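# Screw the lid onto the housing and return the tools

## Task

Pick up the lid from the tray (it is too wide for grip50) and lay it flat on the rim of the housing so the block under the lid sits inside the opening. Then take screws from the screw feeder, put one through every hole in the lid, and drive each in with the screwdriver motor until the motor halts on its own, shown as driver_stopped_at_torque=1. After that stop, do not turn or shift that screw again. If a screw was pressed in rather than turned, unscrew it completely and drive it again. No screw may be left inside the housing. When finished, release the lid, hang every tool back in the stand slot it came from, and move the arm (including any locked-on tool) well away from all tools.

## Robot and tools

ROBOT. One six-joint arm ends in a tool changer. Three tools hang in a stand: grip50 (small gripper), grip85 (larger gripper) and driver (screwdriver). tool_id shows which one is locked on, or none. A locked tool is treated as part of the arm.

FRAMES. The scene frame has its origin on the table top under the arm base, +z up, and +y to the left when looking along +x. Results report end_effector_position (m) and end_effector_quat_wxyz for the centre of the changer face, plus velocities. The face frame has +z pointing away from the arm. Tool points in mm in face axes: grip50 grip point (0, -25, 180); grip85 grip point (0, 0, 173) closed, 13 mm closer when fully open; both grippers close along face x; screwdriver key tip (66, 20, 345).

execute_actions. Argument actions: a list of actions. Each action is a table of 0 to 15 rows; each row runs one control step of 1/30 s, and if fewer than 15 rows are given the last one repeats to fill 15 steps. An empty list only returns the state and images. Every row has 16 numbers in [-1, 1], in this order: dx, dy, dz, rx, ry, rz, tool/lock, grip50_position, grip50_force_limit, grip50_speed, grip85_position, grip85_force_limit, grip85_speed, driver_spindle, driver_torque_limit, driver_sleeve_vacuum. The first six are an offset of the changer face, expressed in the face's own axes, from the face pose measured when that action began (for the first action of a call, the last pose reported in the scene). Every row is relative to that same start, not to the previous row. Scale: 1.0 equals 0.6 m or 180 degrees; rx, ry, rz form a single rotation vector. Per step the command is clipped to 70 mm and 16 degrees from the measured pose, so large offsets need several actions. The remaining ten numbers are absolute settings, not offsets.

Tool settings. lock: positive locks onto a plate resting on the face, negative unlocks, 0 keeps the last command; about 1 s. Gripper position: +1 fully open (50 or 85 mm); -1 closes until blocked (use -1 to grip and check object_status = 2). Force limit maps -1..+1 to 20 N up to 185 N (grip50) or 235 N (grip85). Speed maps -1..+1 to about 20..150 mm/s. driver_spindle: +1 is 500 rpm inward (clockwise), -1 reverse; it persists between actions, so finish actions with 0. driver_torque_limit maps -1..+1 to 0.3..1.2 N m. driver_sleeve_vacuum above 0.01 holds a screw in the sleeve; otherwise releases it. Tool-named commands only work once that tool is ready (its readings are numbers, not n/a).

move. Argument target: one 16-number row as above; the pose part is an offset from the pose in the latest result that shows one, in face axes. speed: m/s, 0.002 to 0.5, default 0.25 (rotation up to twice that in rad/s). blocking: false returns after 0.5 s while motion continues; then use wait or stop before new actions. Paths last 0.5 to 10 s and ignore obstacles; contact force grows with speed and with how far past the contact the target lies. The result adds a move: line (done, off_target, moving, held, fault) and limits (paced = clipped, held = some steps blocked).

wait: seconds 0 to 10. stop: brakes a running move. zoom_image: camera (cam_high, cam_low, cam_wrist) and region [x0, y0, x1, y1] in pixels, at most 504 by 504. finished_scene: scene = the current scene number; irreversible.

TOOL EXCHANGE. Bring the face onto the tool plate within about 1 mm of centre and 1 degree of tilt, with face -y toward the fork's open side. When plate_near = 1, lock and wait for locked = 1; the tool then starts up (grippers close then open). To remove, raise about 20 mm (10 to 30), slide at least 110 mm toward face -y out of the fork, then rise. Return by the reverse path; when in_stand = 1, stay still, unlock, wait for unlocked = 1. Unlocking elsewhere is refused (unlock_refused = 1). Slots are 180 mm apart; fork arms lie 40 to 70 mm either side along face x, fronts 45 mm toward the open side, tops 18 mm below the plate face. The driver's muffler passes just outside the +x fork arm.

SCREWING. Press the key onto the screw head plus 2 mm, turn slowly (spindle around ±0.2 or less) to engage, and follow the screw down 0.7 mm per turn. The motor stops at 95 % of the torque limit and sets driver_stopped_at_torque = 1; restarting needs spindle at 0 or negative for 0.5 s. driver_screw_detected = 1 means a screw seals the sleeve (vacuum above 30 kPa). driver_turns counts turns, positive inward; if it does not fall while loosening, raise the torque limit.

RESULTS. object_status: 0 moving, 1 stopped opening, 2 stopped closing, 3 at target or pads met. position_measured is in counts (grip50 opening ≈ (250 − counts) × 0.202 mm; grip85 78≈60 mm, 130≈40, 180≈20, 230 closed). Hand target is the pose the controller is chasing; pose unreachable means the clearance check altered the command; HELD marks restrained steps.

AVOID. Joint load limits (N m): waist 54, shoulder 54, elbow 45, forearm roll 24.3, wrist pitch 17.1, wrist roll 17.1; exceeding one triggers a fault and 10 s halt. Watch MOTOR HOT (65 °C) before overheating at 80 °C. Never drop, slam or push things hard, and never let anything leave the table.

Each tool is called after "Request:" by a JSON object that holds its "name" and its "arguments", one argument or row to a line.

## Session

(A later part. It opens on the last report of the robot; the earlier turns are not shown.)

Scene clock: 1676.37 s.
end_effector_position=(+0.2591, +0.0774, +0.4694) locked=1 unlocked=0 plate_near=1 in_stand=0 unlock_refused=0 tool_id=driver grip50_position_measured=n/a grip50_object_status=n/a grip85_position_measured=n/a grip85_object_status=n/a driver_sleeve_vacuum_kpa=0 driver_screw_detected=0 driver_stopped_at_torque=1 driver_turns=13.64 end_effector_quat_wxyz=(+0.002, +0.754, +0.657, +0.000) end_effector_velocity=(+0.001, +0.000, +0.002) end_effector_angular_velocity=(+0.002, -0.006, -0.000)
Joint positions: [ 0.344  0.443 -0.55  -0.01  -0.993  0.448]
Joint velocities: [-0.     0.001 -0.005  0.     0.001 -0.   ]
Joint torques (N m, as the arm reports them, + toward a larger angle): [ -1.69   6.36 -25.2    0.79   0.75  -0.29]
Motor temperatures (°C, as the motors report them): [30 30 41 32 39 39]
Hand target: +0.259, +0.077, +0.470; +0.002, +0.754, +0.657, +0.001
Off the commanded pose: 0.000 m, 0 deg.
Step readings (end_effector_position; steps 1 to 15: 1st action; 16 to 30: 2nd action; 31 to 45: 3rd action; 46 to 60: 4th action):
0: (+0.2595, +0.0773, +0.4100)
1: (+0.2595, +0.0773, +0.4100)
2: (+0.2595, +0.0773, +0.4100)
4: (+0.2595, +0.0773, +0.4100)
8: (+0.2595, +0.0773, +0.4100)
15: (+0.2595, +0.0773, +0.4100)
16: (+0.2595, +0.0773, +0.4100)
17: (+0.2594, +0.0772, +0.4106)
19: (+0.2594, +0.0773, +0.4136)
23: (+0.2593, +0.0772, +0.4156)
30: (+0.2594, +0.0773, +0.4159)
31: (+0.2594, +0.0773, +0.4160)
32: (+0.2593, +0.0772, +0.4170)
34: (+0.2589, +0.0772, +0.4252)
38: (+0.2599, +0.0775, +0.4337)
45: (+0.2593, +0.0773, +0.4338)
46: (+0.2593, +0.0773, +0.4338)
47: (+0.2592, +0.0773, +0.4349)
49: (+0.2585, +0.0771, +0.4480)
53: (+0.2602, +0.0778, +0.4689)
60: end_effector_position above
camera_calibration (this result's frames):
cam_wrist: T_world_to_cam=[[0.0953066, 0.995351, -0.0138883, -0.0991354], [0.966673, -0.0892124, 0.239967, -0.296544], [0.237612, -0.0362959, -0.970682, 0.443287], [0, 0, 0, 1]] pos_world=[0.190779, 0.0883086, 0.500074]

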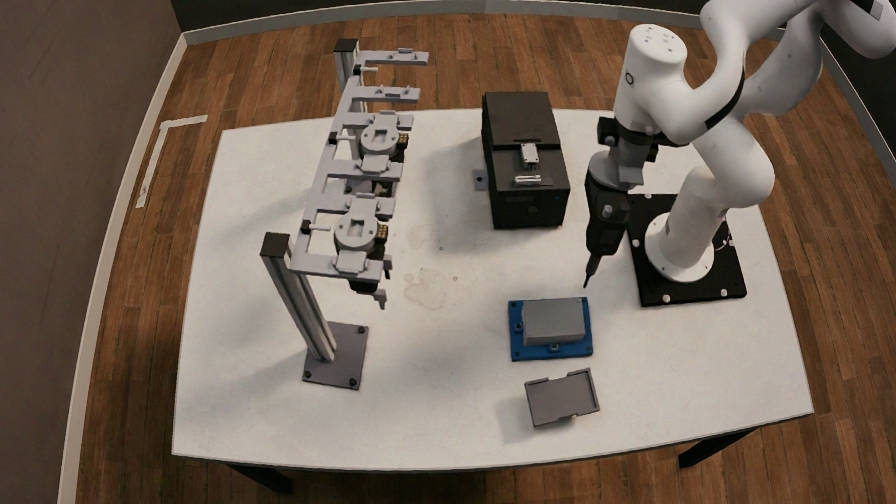

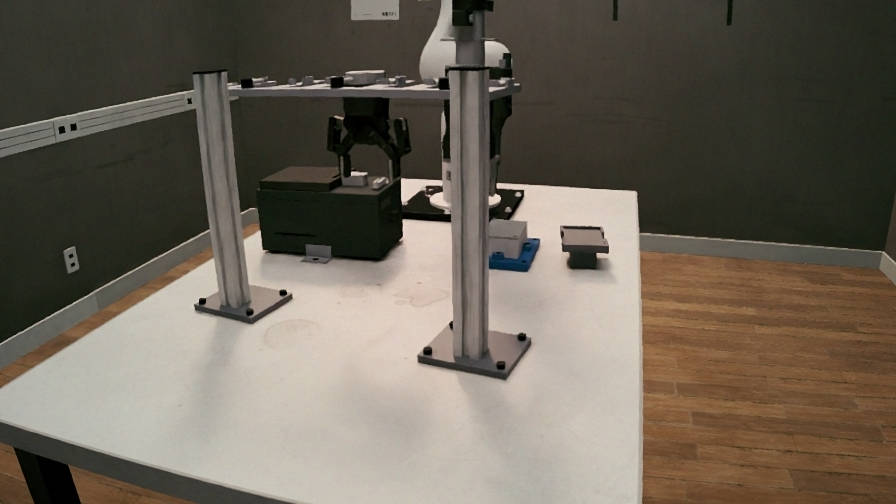

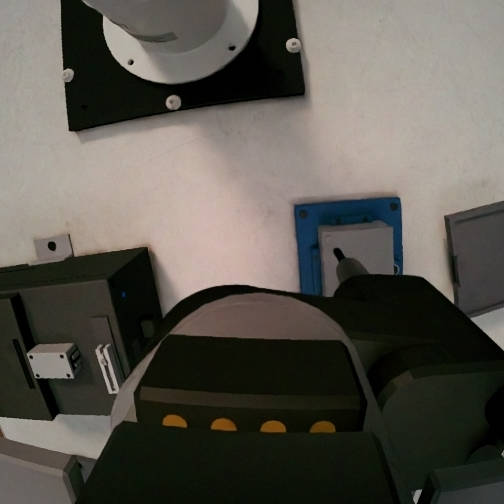

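Request:
{"name": "move", "arguments": {
  "target": [0,0,-0.1167,0,0,0,1,0,0,0,1,0,0,0,0,0],
  "speed": 0.25
}}

Request:
{"name": "move", "arguments": {
  "target": [-0.3445,0.4105,0,0,0,0,1,0,0,0,1,0,0,0,0,0],
  "speed": 0.3
}}

Scene clock: 1694.50 s.
end_effector_position=(+0.2588, +0.0777, +0.5391) locked=1 unlocked=0 plate_near=1 in_stand=0 unlock_refused=0 tool_id=driver grip50_position_measured=n/a grip50_object_status=n/a grip85_position_measured=n/a grip85_object_status=n/a driver_sleeve_vacuum_kpa=0 driver_screw_detected=0 driver_stopped_at_torque=1 driver_turns=13.64 end_effector_quat_wxyz=(+0.001, +0.754, +0.657, -0.000) end_effector_velocity=(+0.000, -0.000, +0.002) end_effector_angular_velocity=(+0.001, -0.002, -0.001)
Joint positions: [ 0.347  0.476 -0.686 -0.009 -1.163  0.449]
Joint velocities: [-0.001  0.001 -0.004 -0.    -0.003  0.   ]
Joint torques (N m, as the arm reports them, + toward a larger angle): [ -1.17   3.92 -26.76   0.74   0.77  -0.32]
Motor temperatures (°C, as the motors report them): [30 30 41 32 39 39]
Hand target: +0.259, +0.078, +0.539; +0.002, +0.754, +0.657, +0.000
Off the commanded pose: 0.000 m, 0 deg.
move: done
camera_calibration (this result's frames):
cam_wrist: T_world_to_cam=[[0.0950323, 0.995375, -0.0140713, -0.0982367], [0.966876, -0.0889291, 0.239255, -0.312702], [0.236897, -0.0363422, -0.970855, 0.511225], [0, 0, 0, 1]] pos_world=[0.190571, 0.0885531, 0.569759]

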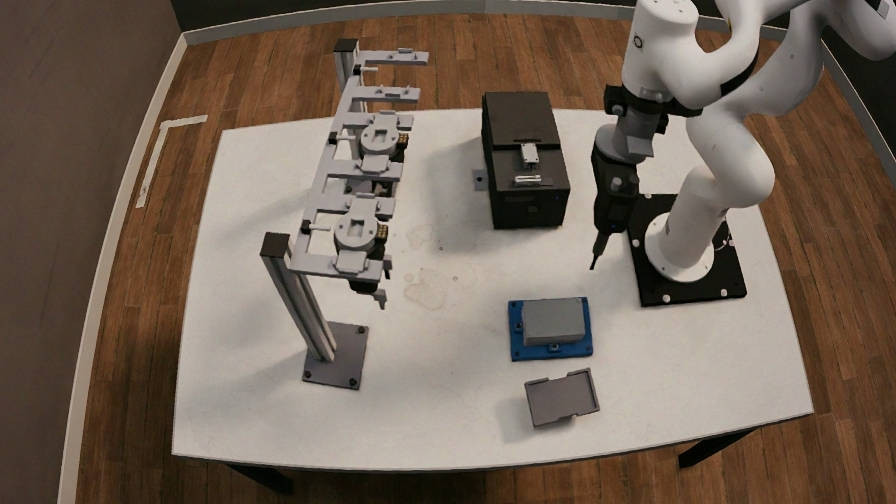

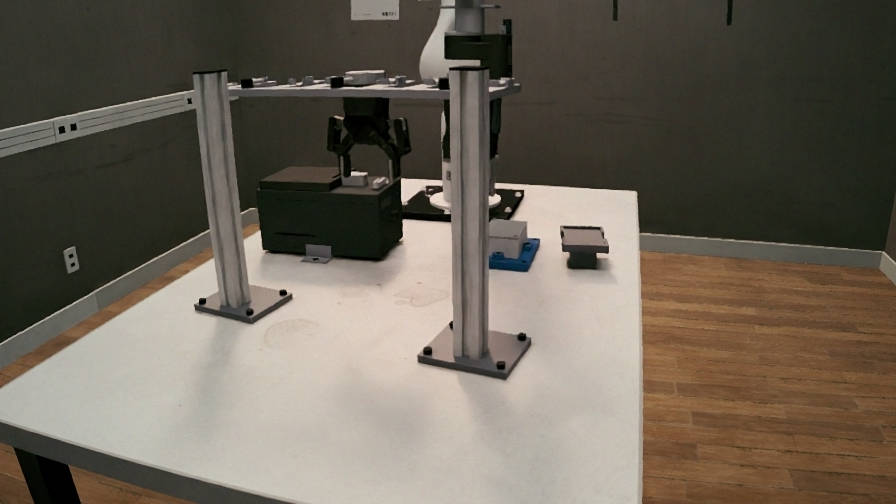

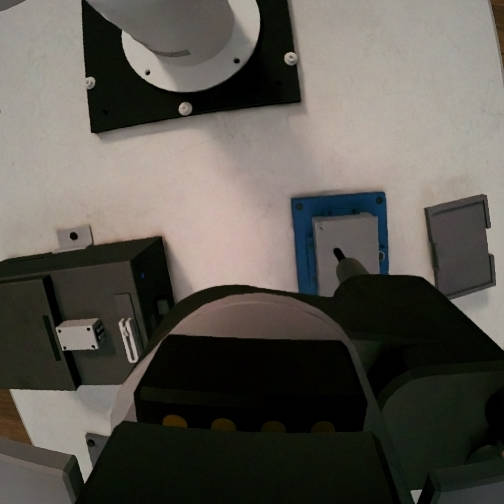

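Scene clock: 1696.10 s.
end_effector_position=(+0.4737, -0.1611, +0.5404) locked=1 unlocked=0 plate_near=1 in_stand=0 unlock_refused=0 tool_id=driver grip50_position_measured=n/a grip50_object_status=n/a grip85_position_measured=n/a grip85_object_status=n/a driver_sleeve_vacuum_kpa=0 driver_screw_detected=0 driver_stopped_at_torque=1 driver_turns=13.64 end_effector_quat_wxyz=(+0.002, +0.754, +0.657, -0.000) end_effector_velocity=(+0.002, -0.002, -0.000) end_effector_angular_velocity=(-0.002, -0.003, -0.001)
Joint positions: [-0.279 -0.136 -1.215 -0.009 -1.075 -0.177]
Joint velocities: [-0.002 -0.004 -0.004 -0.001  0.003 -0.   ]
Joint torques (N m, as the arm reports them, + toward a larger angle): [ -2.03  42.41 -26.88   0.91   0.26  -0.43]
Motor temperatures (°C, as the motors report them): [30 30 41 32 39 39]
Hand target: +0.474, -0.161, +0.540; +0.002, +0.754, +0.657, -0.000
Off the commanded pose: 0.001 m, 0 deg.
move: done
camera_calibration (this result's frames):
cam_wrist: T_world_to_cam=[[0.0948732, 0.99538, -0.0147363, 0.119511], [0.966795, -0.0885999, 0.239704, -0.542191], [0.237291, -0.0369885, -0.970734, 0.452622], [0, 0, 0, 1]] pos_world=[0.405446, -0.150255, 0.571102]

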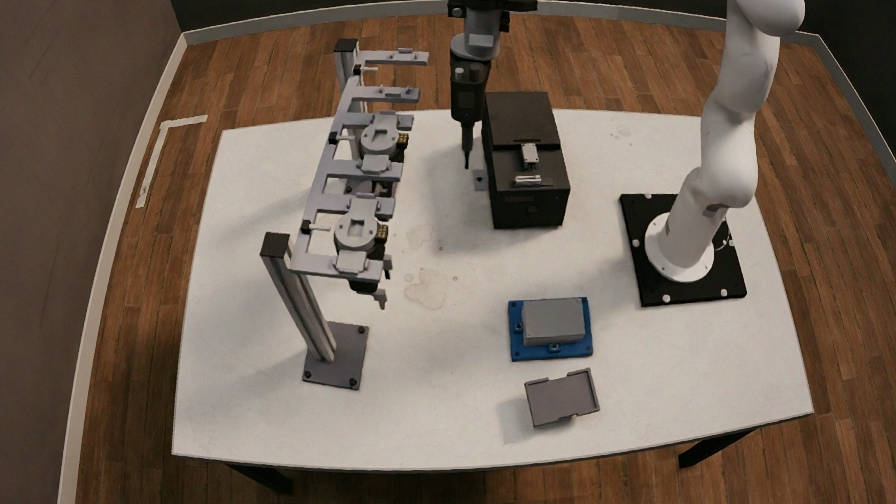

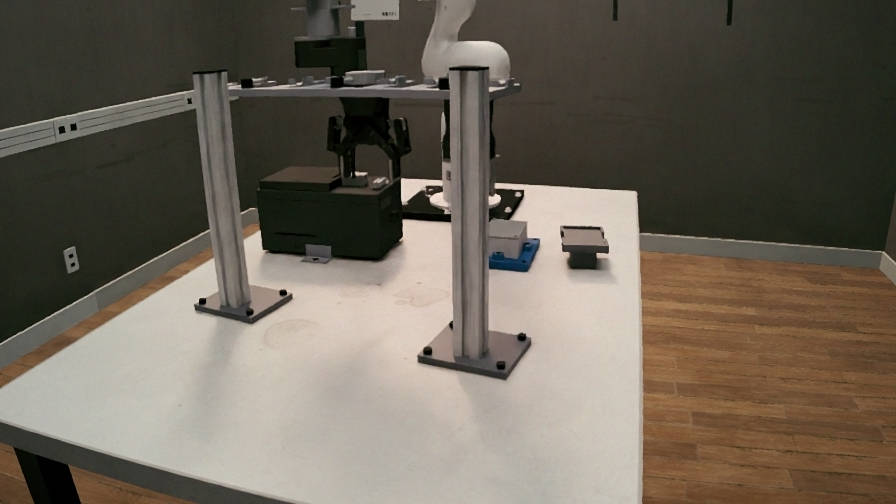

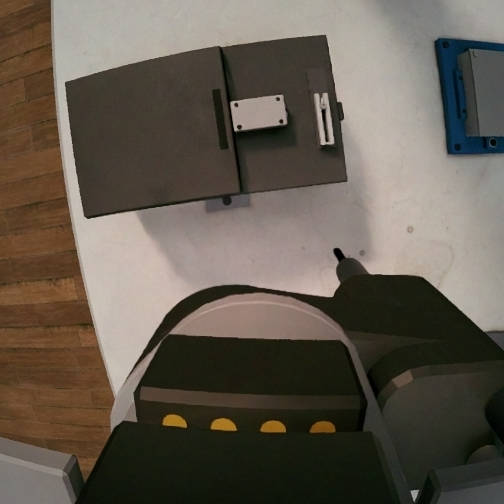

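Request:
{"name": "move", "arguments": {
  "target": [-0.0008,0.0527,0.1813,0,0,0,1,0,0,0,1,0,0,0,0,0],
  "speed": 0.15
}}

Scene clock: 1703.43 s.
end_effector_position=(+0.5051, -0.1665, +0.4322) locked=1 unlocked=0 plate_near=1 in_stand=0 unlock_refused=0 tool_id=driver grip50_position_measured=n/a grip50_object_status=n/a grip85_position_measured=n/a grip85_object_status=n/a driver_sleeve_vacuum_kpa=0 driver_screw_detected=0 driver_stopped_at_torque=1 driver_turns=13.64 end_effector_quat_wxyz=(+0.002, +0.754, +0.657, -0.000) end_effector_velocity=(-0.001, +0.000, -0.002) end_effector_angular_velocity=(+0.002, +0.005, +0.000)
Joint positions: [-0.272 -0.286 -1.145 -0.011 -0.854 -0.166]
Joint velocities: [ 0.    -0.003  0.002 -0.    -0.001 -0.   ]
Joint torques (N m, as the arm reports them, + toward a larger angle): [ -2.33  50.88 -25.29   0.99   0.24  -0.29]
Motor temperatures (°C, as the motors report them): [30 30 41 32 39 39]
Hand target: +0.505, -0.166, +0.432; +0.002, +0.754, +0.657, -0.000
Off the commanded pose: 0.000 m, 0 deg.
move: done
camera_calibration (this result's frames):
cam_wrist: T_world_to_cam=[[0.0952074, 0.995343, -0.0150694, 0.120266], [0.966619, -0.0888213, 0.240328, -0.547265], [0.23787, -0.0374474, -0.970575, 0.339435], [0, 0, 0, 1]] pos_world=[0.436806, -0.155604, 0.462783]

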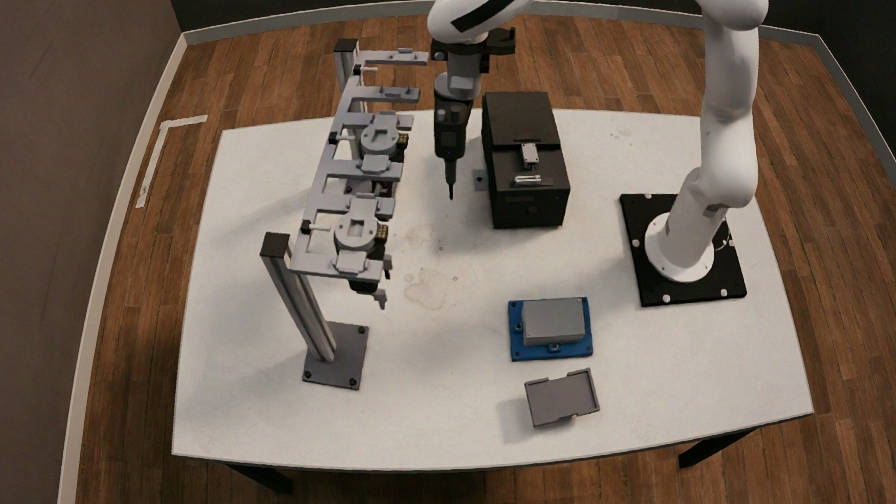

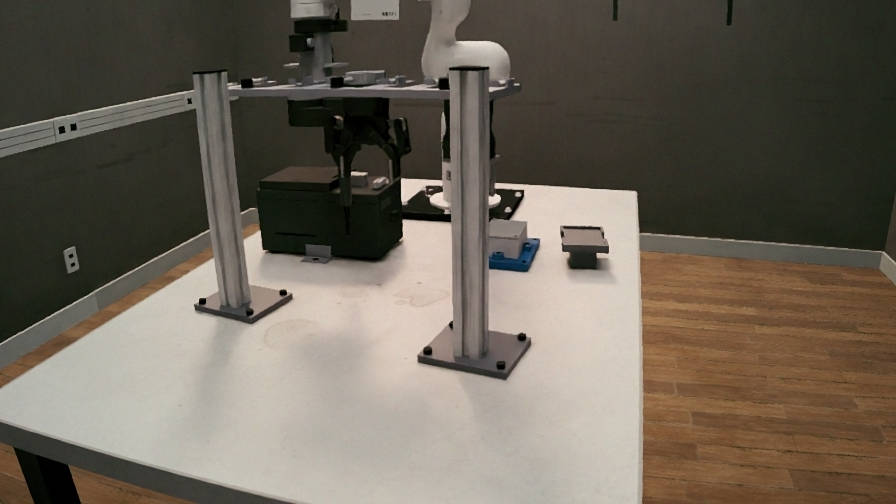

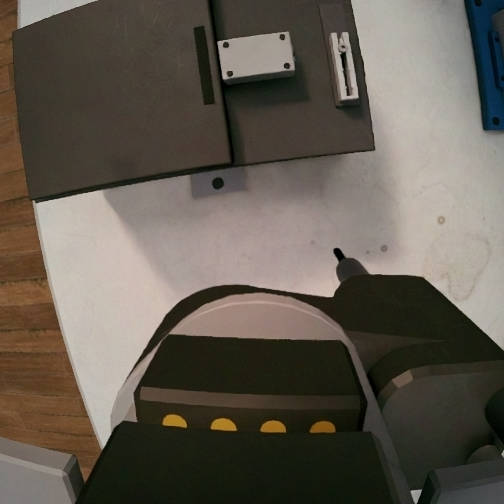

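Request:
{"name": "move", "arguments": {
  "target": [0.0007,0.1993,0,0,0,0,1,0,0,0,1,0,0,0,0,0],
  "speed": 0.08
}}

Scene clock: 1713.93 s.
end_effector_position=(+0.6234, -0.1827, +0.4324) locked=1 unlocked=0 plate_near=1 in_stand=0 unlock_refused=0 tool_id=driver grip50_position_measured=n/a grip50_object_status=n/a grip85_position_measured=n/a grip85_object_status=n/a driver_sleeve_vacuum_kpa=0 driver_screw_detected=0 driver_stopped_at_torque=1 driver_turns=13.64 end_effector_quat_wxyz=(+0.002, +0.754, +0.657, -0.000) end_effector_velocity=(+0.001, +0.000, +0.001) end_effector_angular_velocity=(-0.000, +0.000, +0.000)
Joint positions: [-0.239 -0.576 -1.545 -0.01  -0.965 -0.135]
Joint velocities: [ 0.    -0.002 -0.005 -0.    -0.003  0.   ]
Joint torques (N m, as the arm reports them, + toward a larger angle): [ -1.64  68.85 -25.9    1.18   0.25  -0.25]
Motor temperatures (°C, as the motors report them): [30 31 41 32 39 39]
Hand target: +0.624, -0.183, +0.432; +0.002, +0.754, +0.657, -0.000
Off the commanded pose: 0.000 m, 0 deg.
move: done
camera_calibration (this result's frames):
cam_wrist: T_world_to_cam=[[0.0950444, 0.995362, -0.01486, 0.125137], [0.966709, -0.0887254, 0.240002, -0.663008], [0.237571, -0.0371762, -0.970659, 0.311201], [0, 0, 0, 1]] pos_world=[0.55511, -0.171813, 0.463053]

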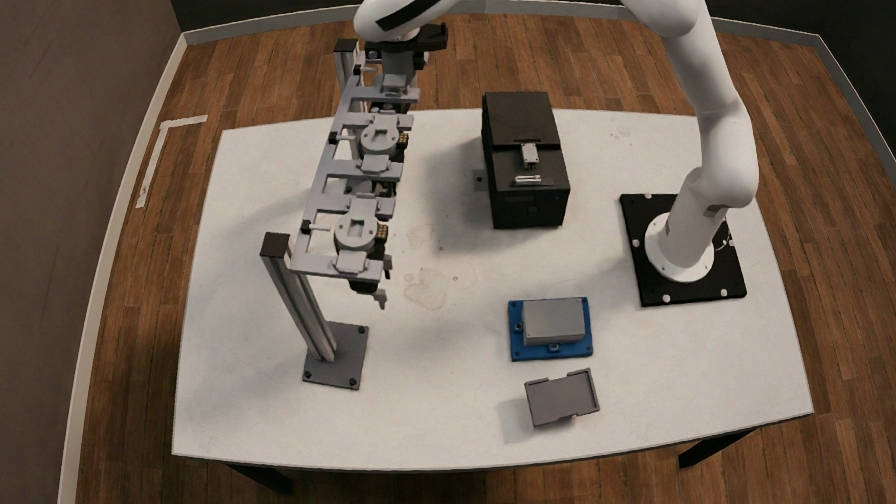

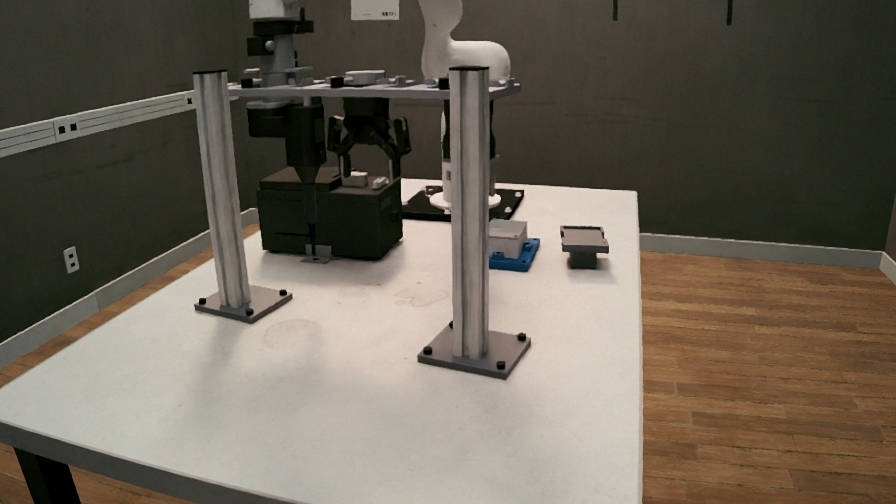

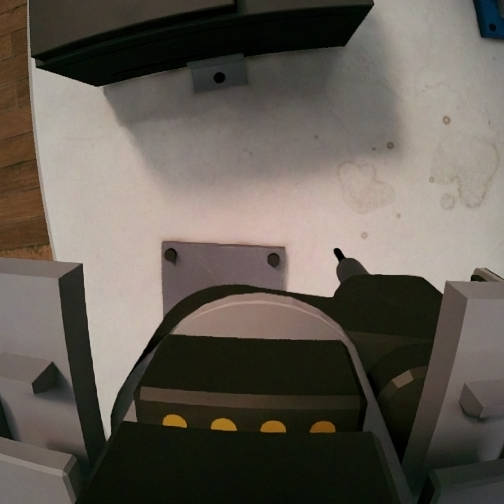

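Request:
{"name": "move", "arguments": {
  "target": [0.0002,0.0007,0.0345,0,0,0,1,0,0,0,1,0,0,0,0,0],
  "speed": 0.02
}}

Scene clock: 1719.43 s.
end_effector_position=(+0.6239, -0.1828, +0.4123) locked=1 unlocked=0 plate_near=1 in_stand=1 unlock_refused=0 tool_id=driver grip50_position_measured=n/a grip50_object_status=n/a grip85_position_measured=n/a grip85_object_status=n/a driver_sleeve_vacuum_kpa=0 driver_screw_detected=0 driver_stopped_at_torque=1 driver_turns=13.64 end_effector_quat_wxyz=(+0.002, +0.754, +0.657, +0.000) end_effector_velocity=(+0.000, +0.000, -0.000) end_effector_angular_velocity=(-0.001, -0.001, -0.000)
Joint positions: [-0.239 -0.592 -1.523 -0.01  -0.926 -0.135]
Joint velocities: [ 0.     0.     0.001 -0.     0.002  0.001]
Joint torques (N m, as the arm reports them, + toward a larger angle): [ -1.98  62.98 -23.94   0.51   0.38  -0.37]
Motor temperatures (°C, as the motors report them): [30 31 41 32 39 39]
Hand target: +0.624, -0.183, +0.412; +0.002, +0.754, +0.657, -0.000
Off the commanded pose: 0.001 m, 0 deg.
move: done
camera_calibration (this result's frames):
cam_wrist: T_world_to_cam=[[0.0952328, 0.995343, -0.0149192, 0.124751], [0.966576, -0.0888758, 0.240483, -0.658832], [0.238037, -0.0373224, -0.970539, 0.291232], [0, 0, 0, 1]] pos_world=[0.555607, -0.171854, 0.44295]

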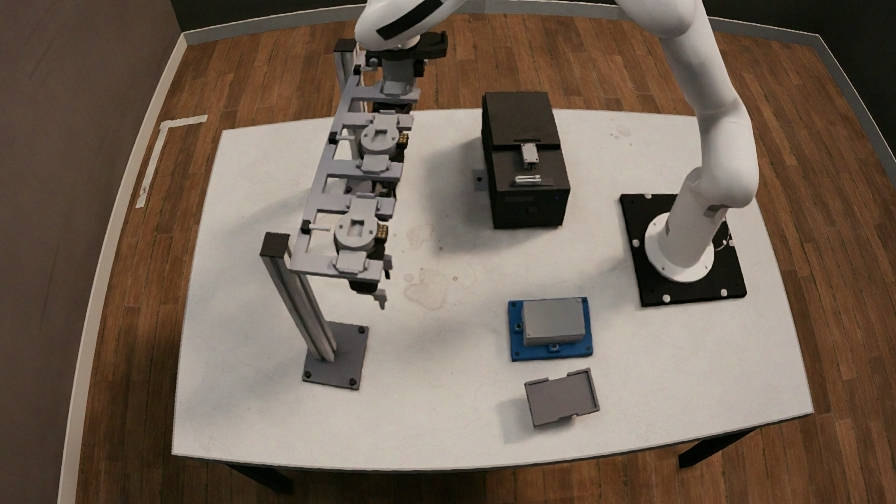

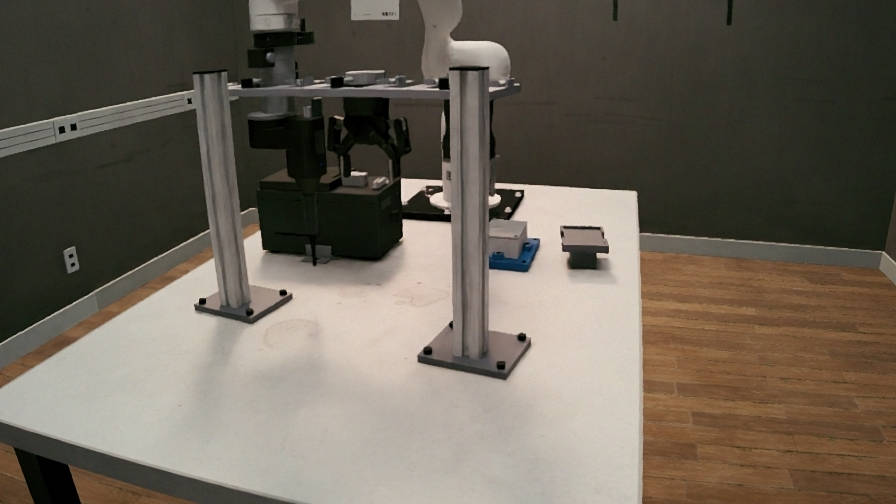

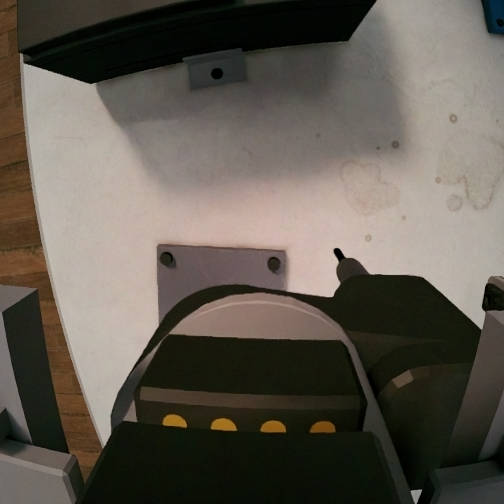

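Request:
{"name": "execute_actions", "arguments": {
  "actions": [
    [[0,0,0,0,0,0,-1,0,0,0,1,0,0,0,0,0]],
    [[0,0,0,0,0,0,-1,0,0,0,1,0,0,0,0,0]],
    [[0,0,0,0,0,0,-1,0,0,0,1,0,0,0,0,0]]
  ]
}}

Scene clock: 1725.03 s.
end_effector_position=(+0.6237, -0.1828, +0.4115) locked=0 unlocked=1 plate_near=1 in_stand=1 unlock_refused=0 tool_id=none grip50_position_measured=n/a grip50_object_status=n/a grip85_position_measured=n/a grip85_object_status=n/a driver_sleeve_vacuum_kpa=n/a driver_screw_detected=n/a driver_stopped_at_torque=n/a driver_turns=n/a end_effector_quat_wxyz=(+0.002, +0.754, +0.657, -0.000) end_effector_velocity=(+0.000, +0.000, +0.000) end_effector_angular_velocity=(-0.000, -0.002, +0.000)
Joint positions: [-0.24  -0.593 -1.522 -0.011 -0.926 -0.135]
Joint velocities: [ 0.     0.     0.     0.     0.002 -0.001]
Joint torques (N m, as the arm reports them, + toward a larger angle): [  1.2   34.88 -14.6   -0.21   1.84  -0.35]
Motor temperatures (°C, as the motors report them): [30 31 41 32 39 39]
Hand target: +0.624, -0.183, +0.412; +0.002, +0.754, +0.657, -0.000
Off the commanded pose: 0.000 m, 0 deg.
Step readings (end_effector_position; steps 1 to 15: 1st action; 16 to 30: 2nd action; 31 to 45: 3rd action):
0: (+0.6238, -0.1828, +0.4118)
1: (+0.6236, -0.1827, +0.4113)
2: (+0.6237, -0.1827, +0.4114)
4: (+0.6237, -0.1827, +0.4114)
8: (+0.6237, -0.1828, +0.4114)
15: (+0.6237, -0.1828, +0.4116)
16: (+0.6238, -0.1828, +0.4116)
17: (+0.6237, -0.1828, +0.4115)
19: (+0.6237, -0.1828, +0.4115)
23: (+0.6237, -0.1828, +0.4115)
30: (+0.6237, -0.1828, +0.4115)
31: (+0.6237, -0.1828, +0.4115)
32: (+0.6237, -0.1828, +0.4115)
34: (+0.6237, -0.1828, +0.4115)
38: (+0.6237, -0.1828, +0.4115)
45: end_effector_position above
camera_calibration (this result's frames):
cam_wrist: T_world_to_cam=[[0.0950798, 0.995359, -0.014873, 0.124823], [0.966862, -0.0887809, 0.239367, -0.658184], [0.236935, -0.0371391, -0.970815, 0.291305], [0, 0, 0, 1]] pos_world=[0.555484, -0.171859, 0.442207]

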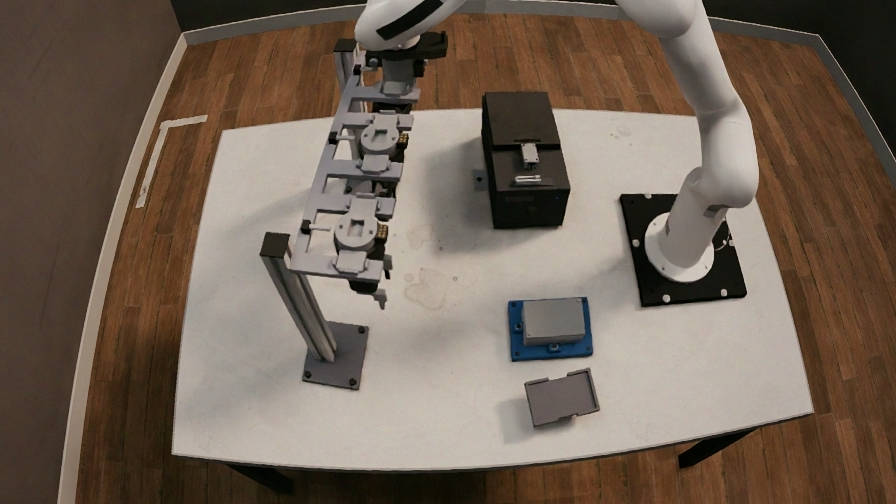

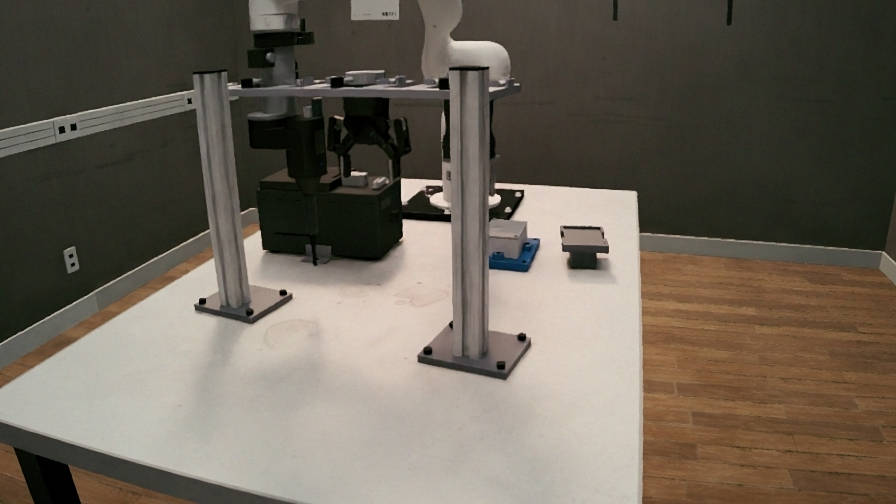

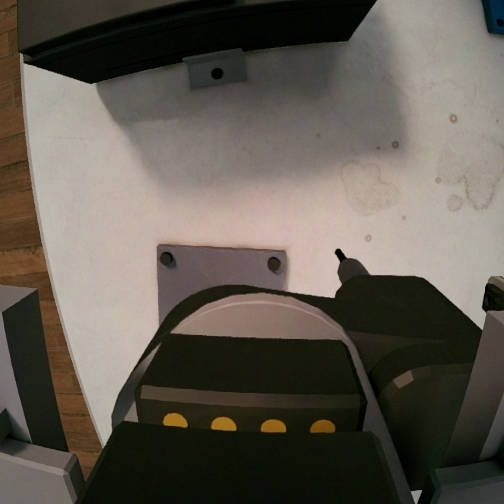

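Request:
{"name": "move", "arguments": {
  "target": [0,0,-0.07,0,0,0,0,0,0,0,1,0,0,0,0,0],
  "speed": 0.06
}}

Request:
{"name": "move", "arguments": {
  "target": [0.1,-0.35,-0.2,0,0,0,0,0,0,0,1,0,0,0,0,0],
  "speed": 0.3
}}

Scene clock: 1732.47 s.
end_effector_position=(+0.6237, -0.1826, +0.4533) locked=0 unlocked=1 plate_near=0 in_stand=0 unlock_refused=0 tool_id=none grip50_position_measured=n/a grip50_object_status=n/a grip85_position_measured=n/a grip85_object_status=n/a driver_sleeve_vacuum_kpa=n/a driver_screw_detected=n/a driver_stopped_at_torque=n/a driver_turns=n/a end_effector_quat_wxyz=(+0.002, +0.754, +0.657, -0.000) end_effector_velocity=(+0.000, -0.000, +0.001) end_effector_angular_velocity=(-0.000, -0.001, -0.001)
Joint positions: [-0.239 -0.564 -1.574 -0.01  -1.007 -0.135]
Joint velocities: [-0.     0.001 -0.001 -0.    -0.001  0.   ]
Joint torques (N m, as the arm reports them, + toward a larger angle): [ -1.93  45.97 -18.27   0.66   0.04  -0.32]
Motor temperatures (°C, as the motors report them): [30 31 41 32 40 39]
Hand target: +0.624, -0.183, +0.454; +0.002, +0.754, +0.657, -0.000
Off the commanded pose: 0.000 m, 0 deg.
move: done
camera_calibration (this result's frames):
cam_wrist: T_world_to_cam=[[0.0949581, 0.995372, -0.014758, 0.125282], [0.966921, -0.0886979, 0.239159, -0.668055], [0.236743, -0.0369799, -0.970868, 0.332075], [0, 0, 0, 1]] pos_world=[0.555443, -0.171677, 0.484021]

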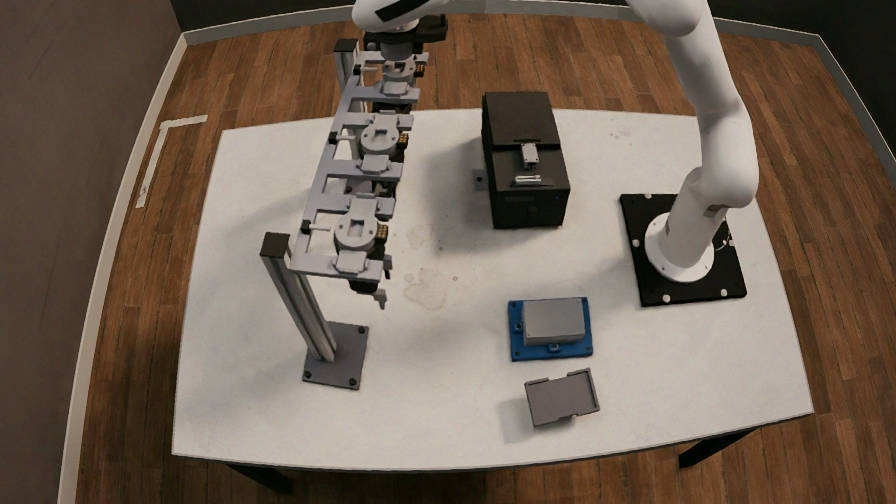

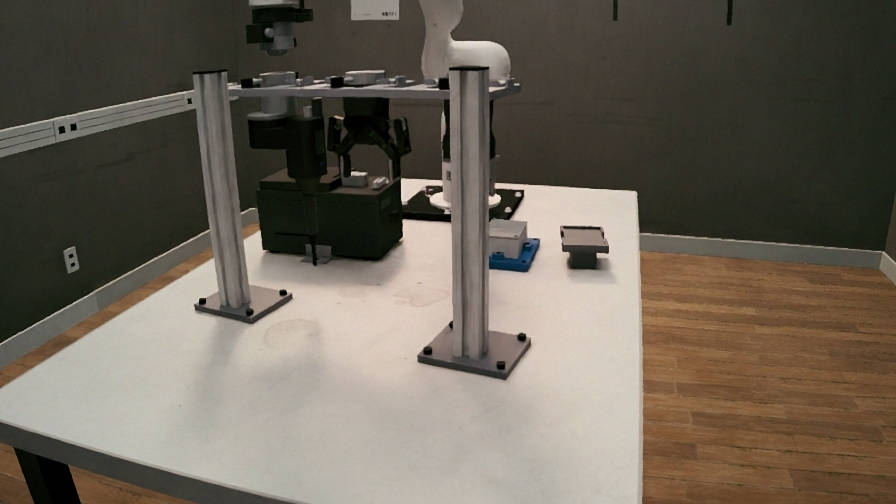

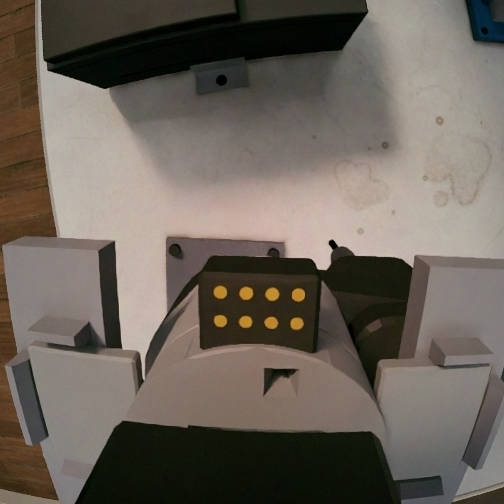

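Scene clock: 1733.83 s.
end_effector_position=(+0.4243, -0.0935, +0.5725) locked=0 unlocked=1 plate_near=0 in_stand=0 unlock_refused=0 tool_id=none grip50_position_measured=n/a grip50_object_status=n/a grip85_position_measured=n/a grip85_object_status=n/a driver_sleeve_vacuum_kpa=n/a driver_screw_detected=n/a driver_stopped_at_torque=n/a driver_turns=n/a end_effector_quat_wxyz=(+0.001, +0.754, +0.657, -0.000) end_effector_velocity=(-0.001, +0.000, +0.002) end_effector_angular_velocity=(-0.000, -0.000, -0.001)
Joint positions: [-0.166  0.041 -1.101 -0.009 -1.14  -0.064]
Joint velocities: [-0.     0.004  0.     0.    -0.003  0.001]
Joint torques (N m, as the arm reports them, + toward a larger angle): [ -1.47  17.12 -17.57   0.37   0.01  -0.26]
Motor temperatures (°C, as the motors report them): [30 31 41 32 40 39]
Hand target: +0.424, -0.093, +0.573; +0.002, +0.754, +0.657, -0.000
Off the commanded pose: 0.001 m, 0 deg.
move: done
camera_calibration (this result's frames):
cam_wrist: T_world_to_cam=[[0.0948094, 0.99539, -0.0144898, 0.0572274], [0.96706, -0.0886374, 0.238619, -0.495592], [0.236235, -0.0366358, -0.971005, 0.498665], [0, 0, 0, 1]] pos_world=[0.356039, -0.0826226, 0.603293]

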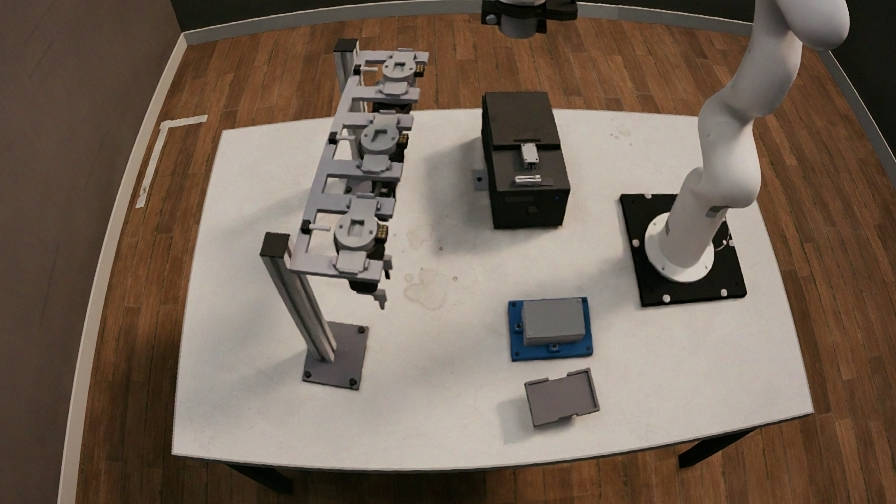

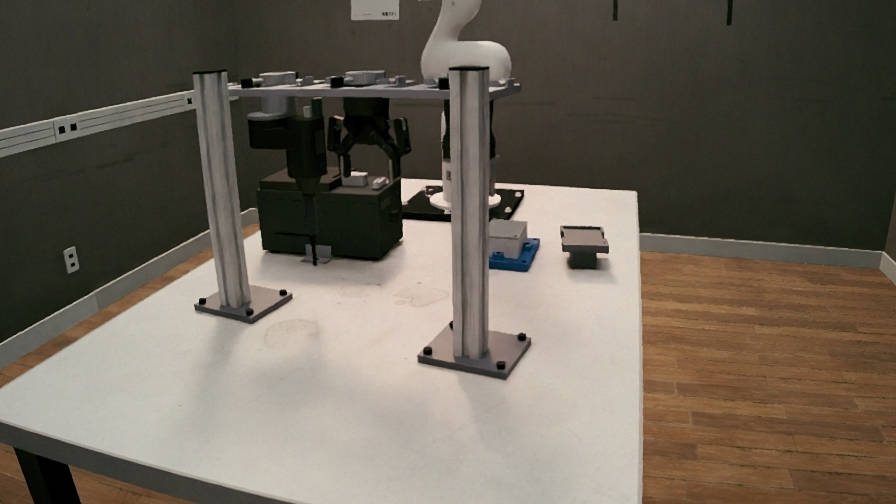

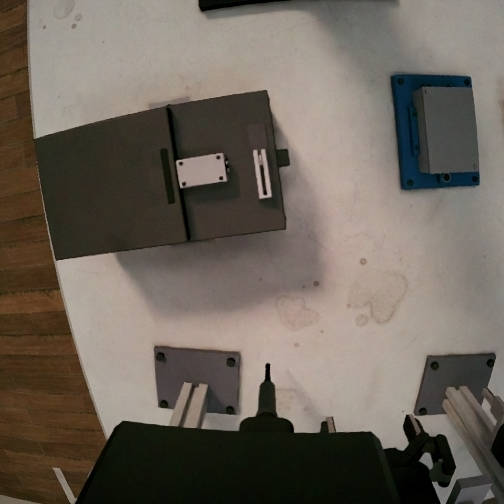

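Request:
{"name": "move", "arguments": {
  "target": [0.05,-0.2,0,0,0,0,0,0,0,0,1,0,0,0,0,0],
  "speed": 0.3
}}

Request:
{"name": "finished_scene", "arguments": {
  "scene": 1
}}

Scene clock: 1745.07 s.
end_effector_position=(+0.3098, -0.0471, +0.5723) locked=0 unlocked=1 plate_near=0 in_stand=0 unlock_refused=0 tool_id=none grip50_position_measured=n/a grip50_object_status=n/a grip85_position_measured=n/a grip85_object_status=n/a driver_sleeve_vacuum_kpa=n/a driver_screw_detected=n/a driver_stopped_at_torque=n/a driver_turns=n/a end_effector_quat_wxyz=(+0.001, +0.754, +0.657, -0.001) end_effector_velocity=(-0.001, +0.000, -0.000) end_effector_angular_velocity=(-0.001, +0.001, +0.000)
Joint positions: [-0.096  0.362 -0.835 -0.009 -1.196  0.005]
Joint velocities: [ 0.001  0.003  0.002 -0.001 -0.002  0.001]
Joint torques (N m, as the arm reports them, + toward a larger angle): [ -1.56   1.55 -17.91   0.35  -0.01  -0.31]
Motor temperatures (°C, as the motors report them): [30 31 40 32 39 39]
Hand target: +0.310, -0.047, +0.572; +0.001, +0.754, +0.657, -0.000
Off the commanded pose: 0.000 m, 0 deg.
move: done
camera_calibration (this result's frames):
cam_wrist: T_world_to_cam=[[0.0947797, 0.995395, -0.0143378, 0.0218476], [0.96712, -0.0886539, 0.238369, -0.380616], [0.236, -0.0364589, -0.971069, 0.527266], [0, 0, 0, 1]] pos_world=[0.241596, -0.0362666, 0.603051]

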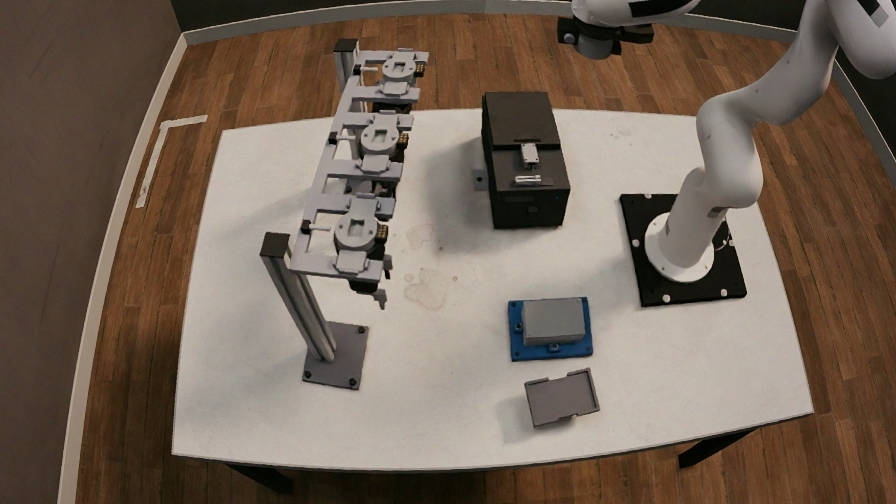

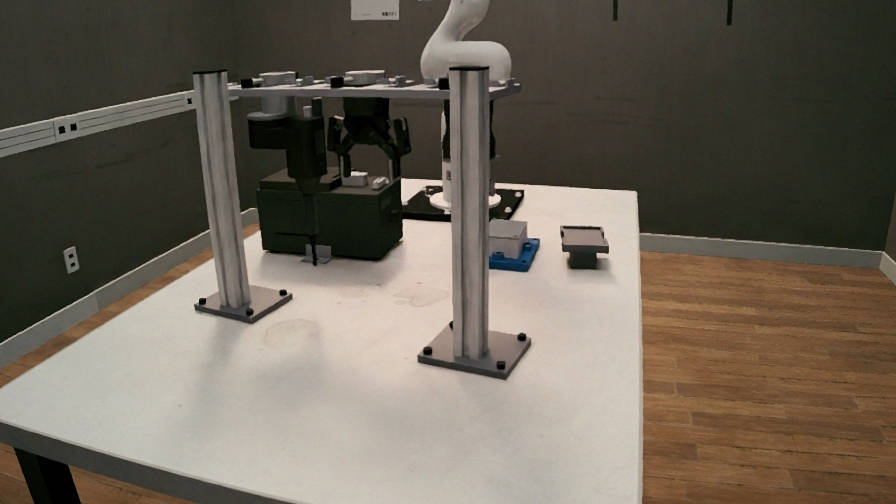

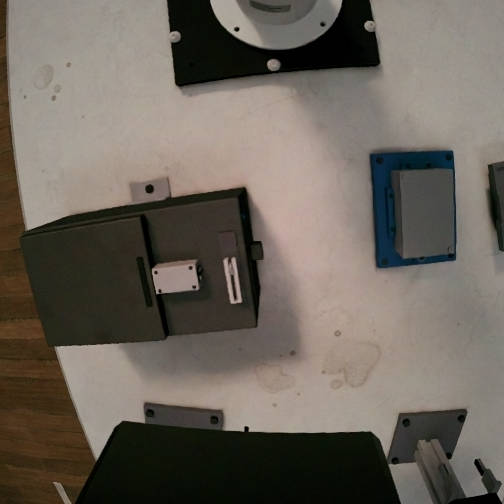

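The scene is finished: the task was done.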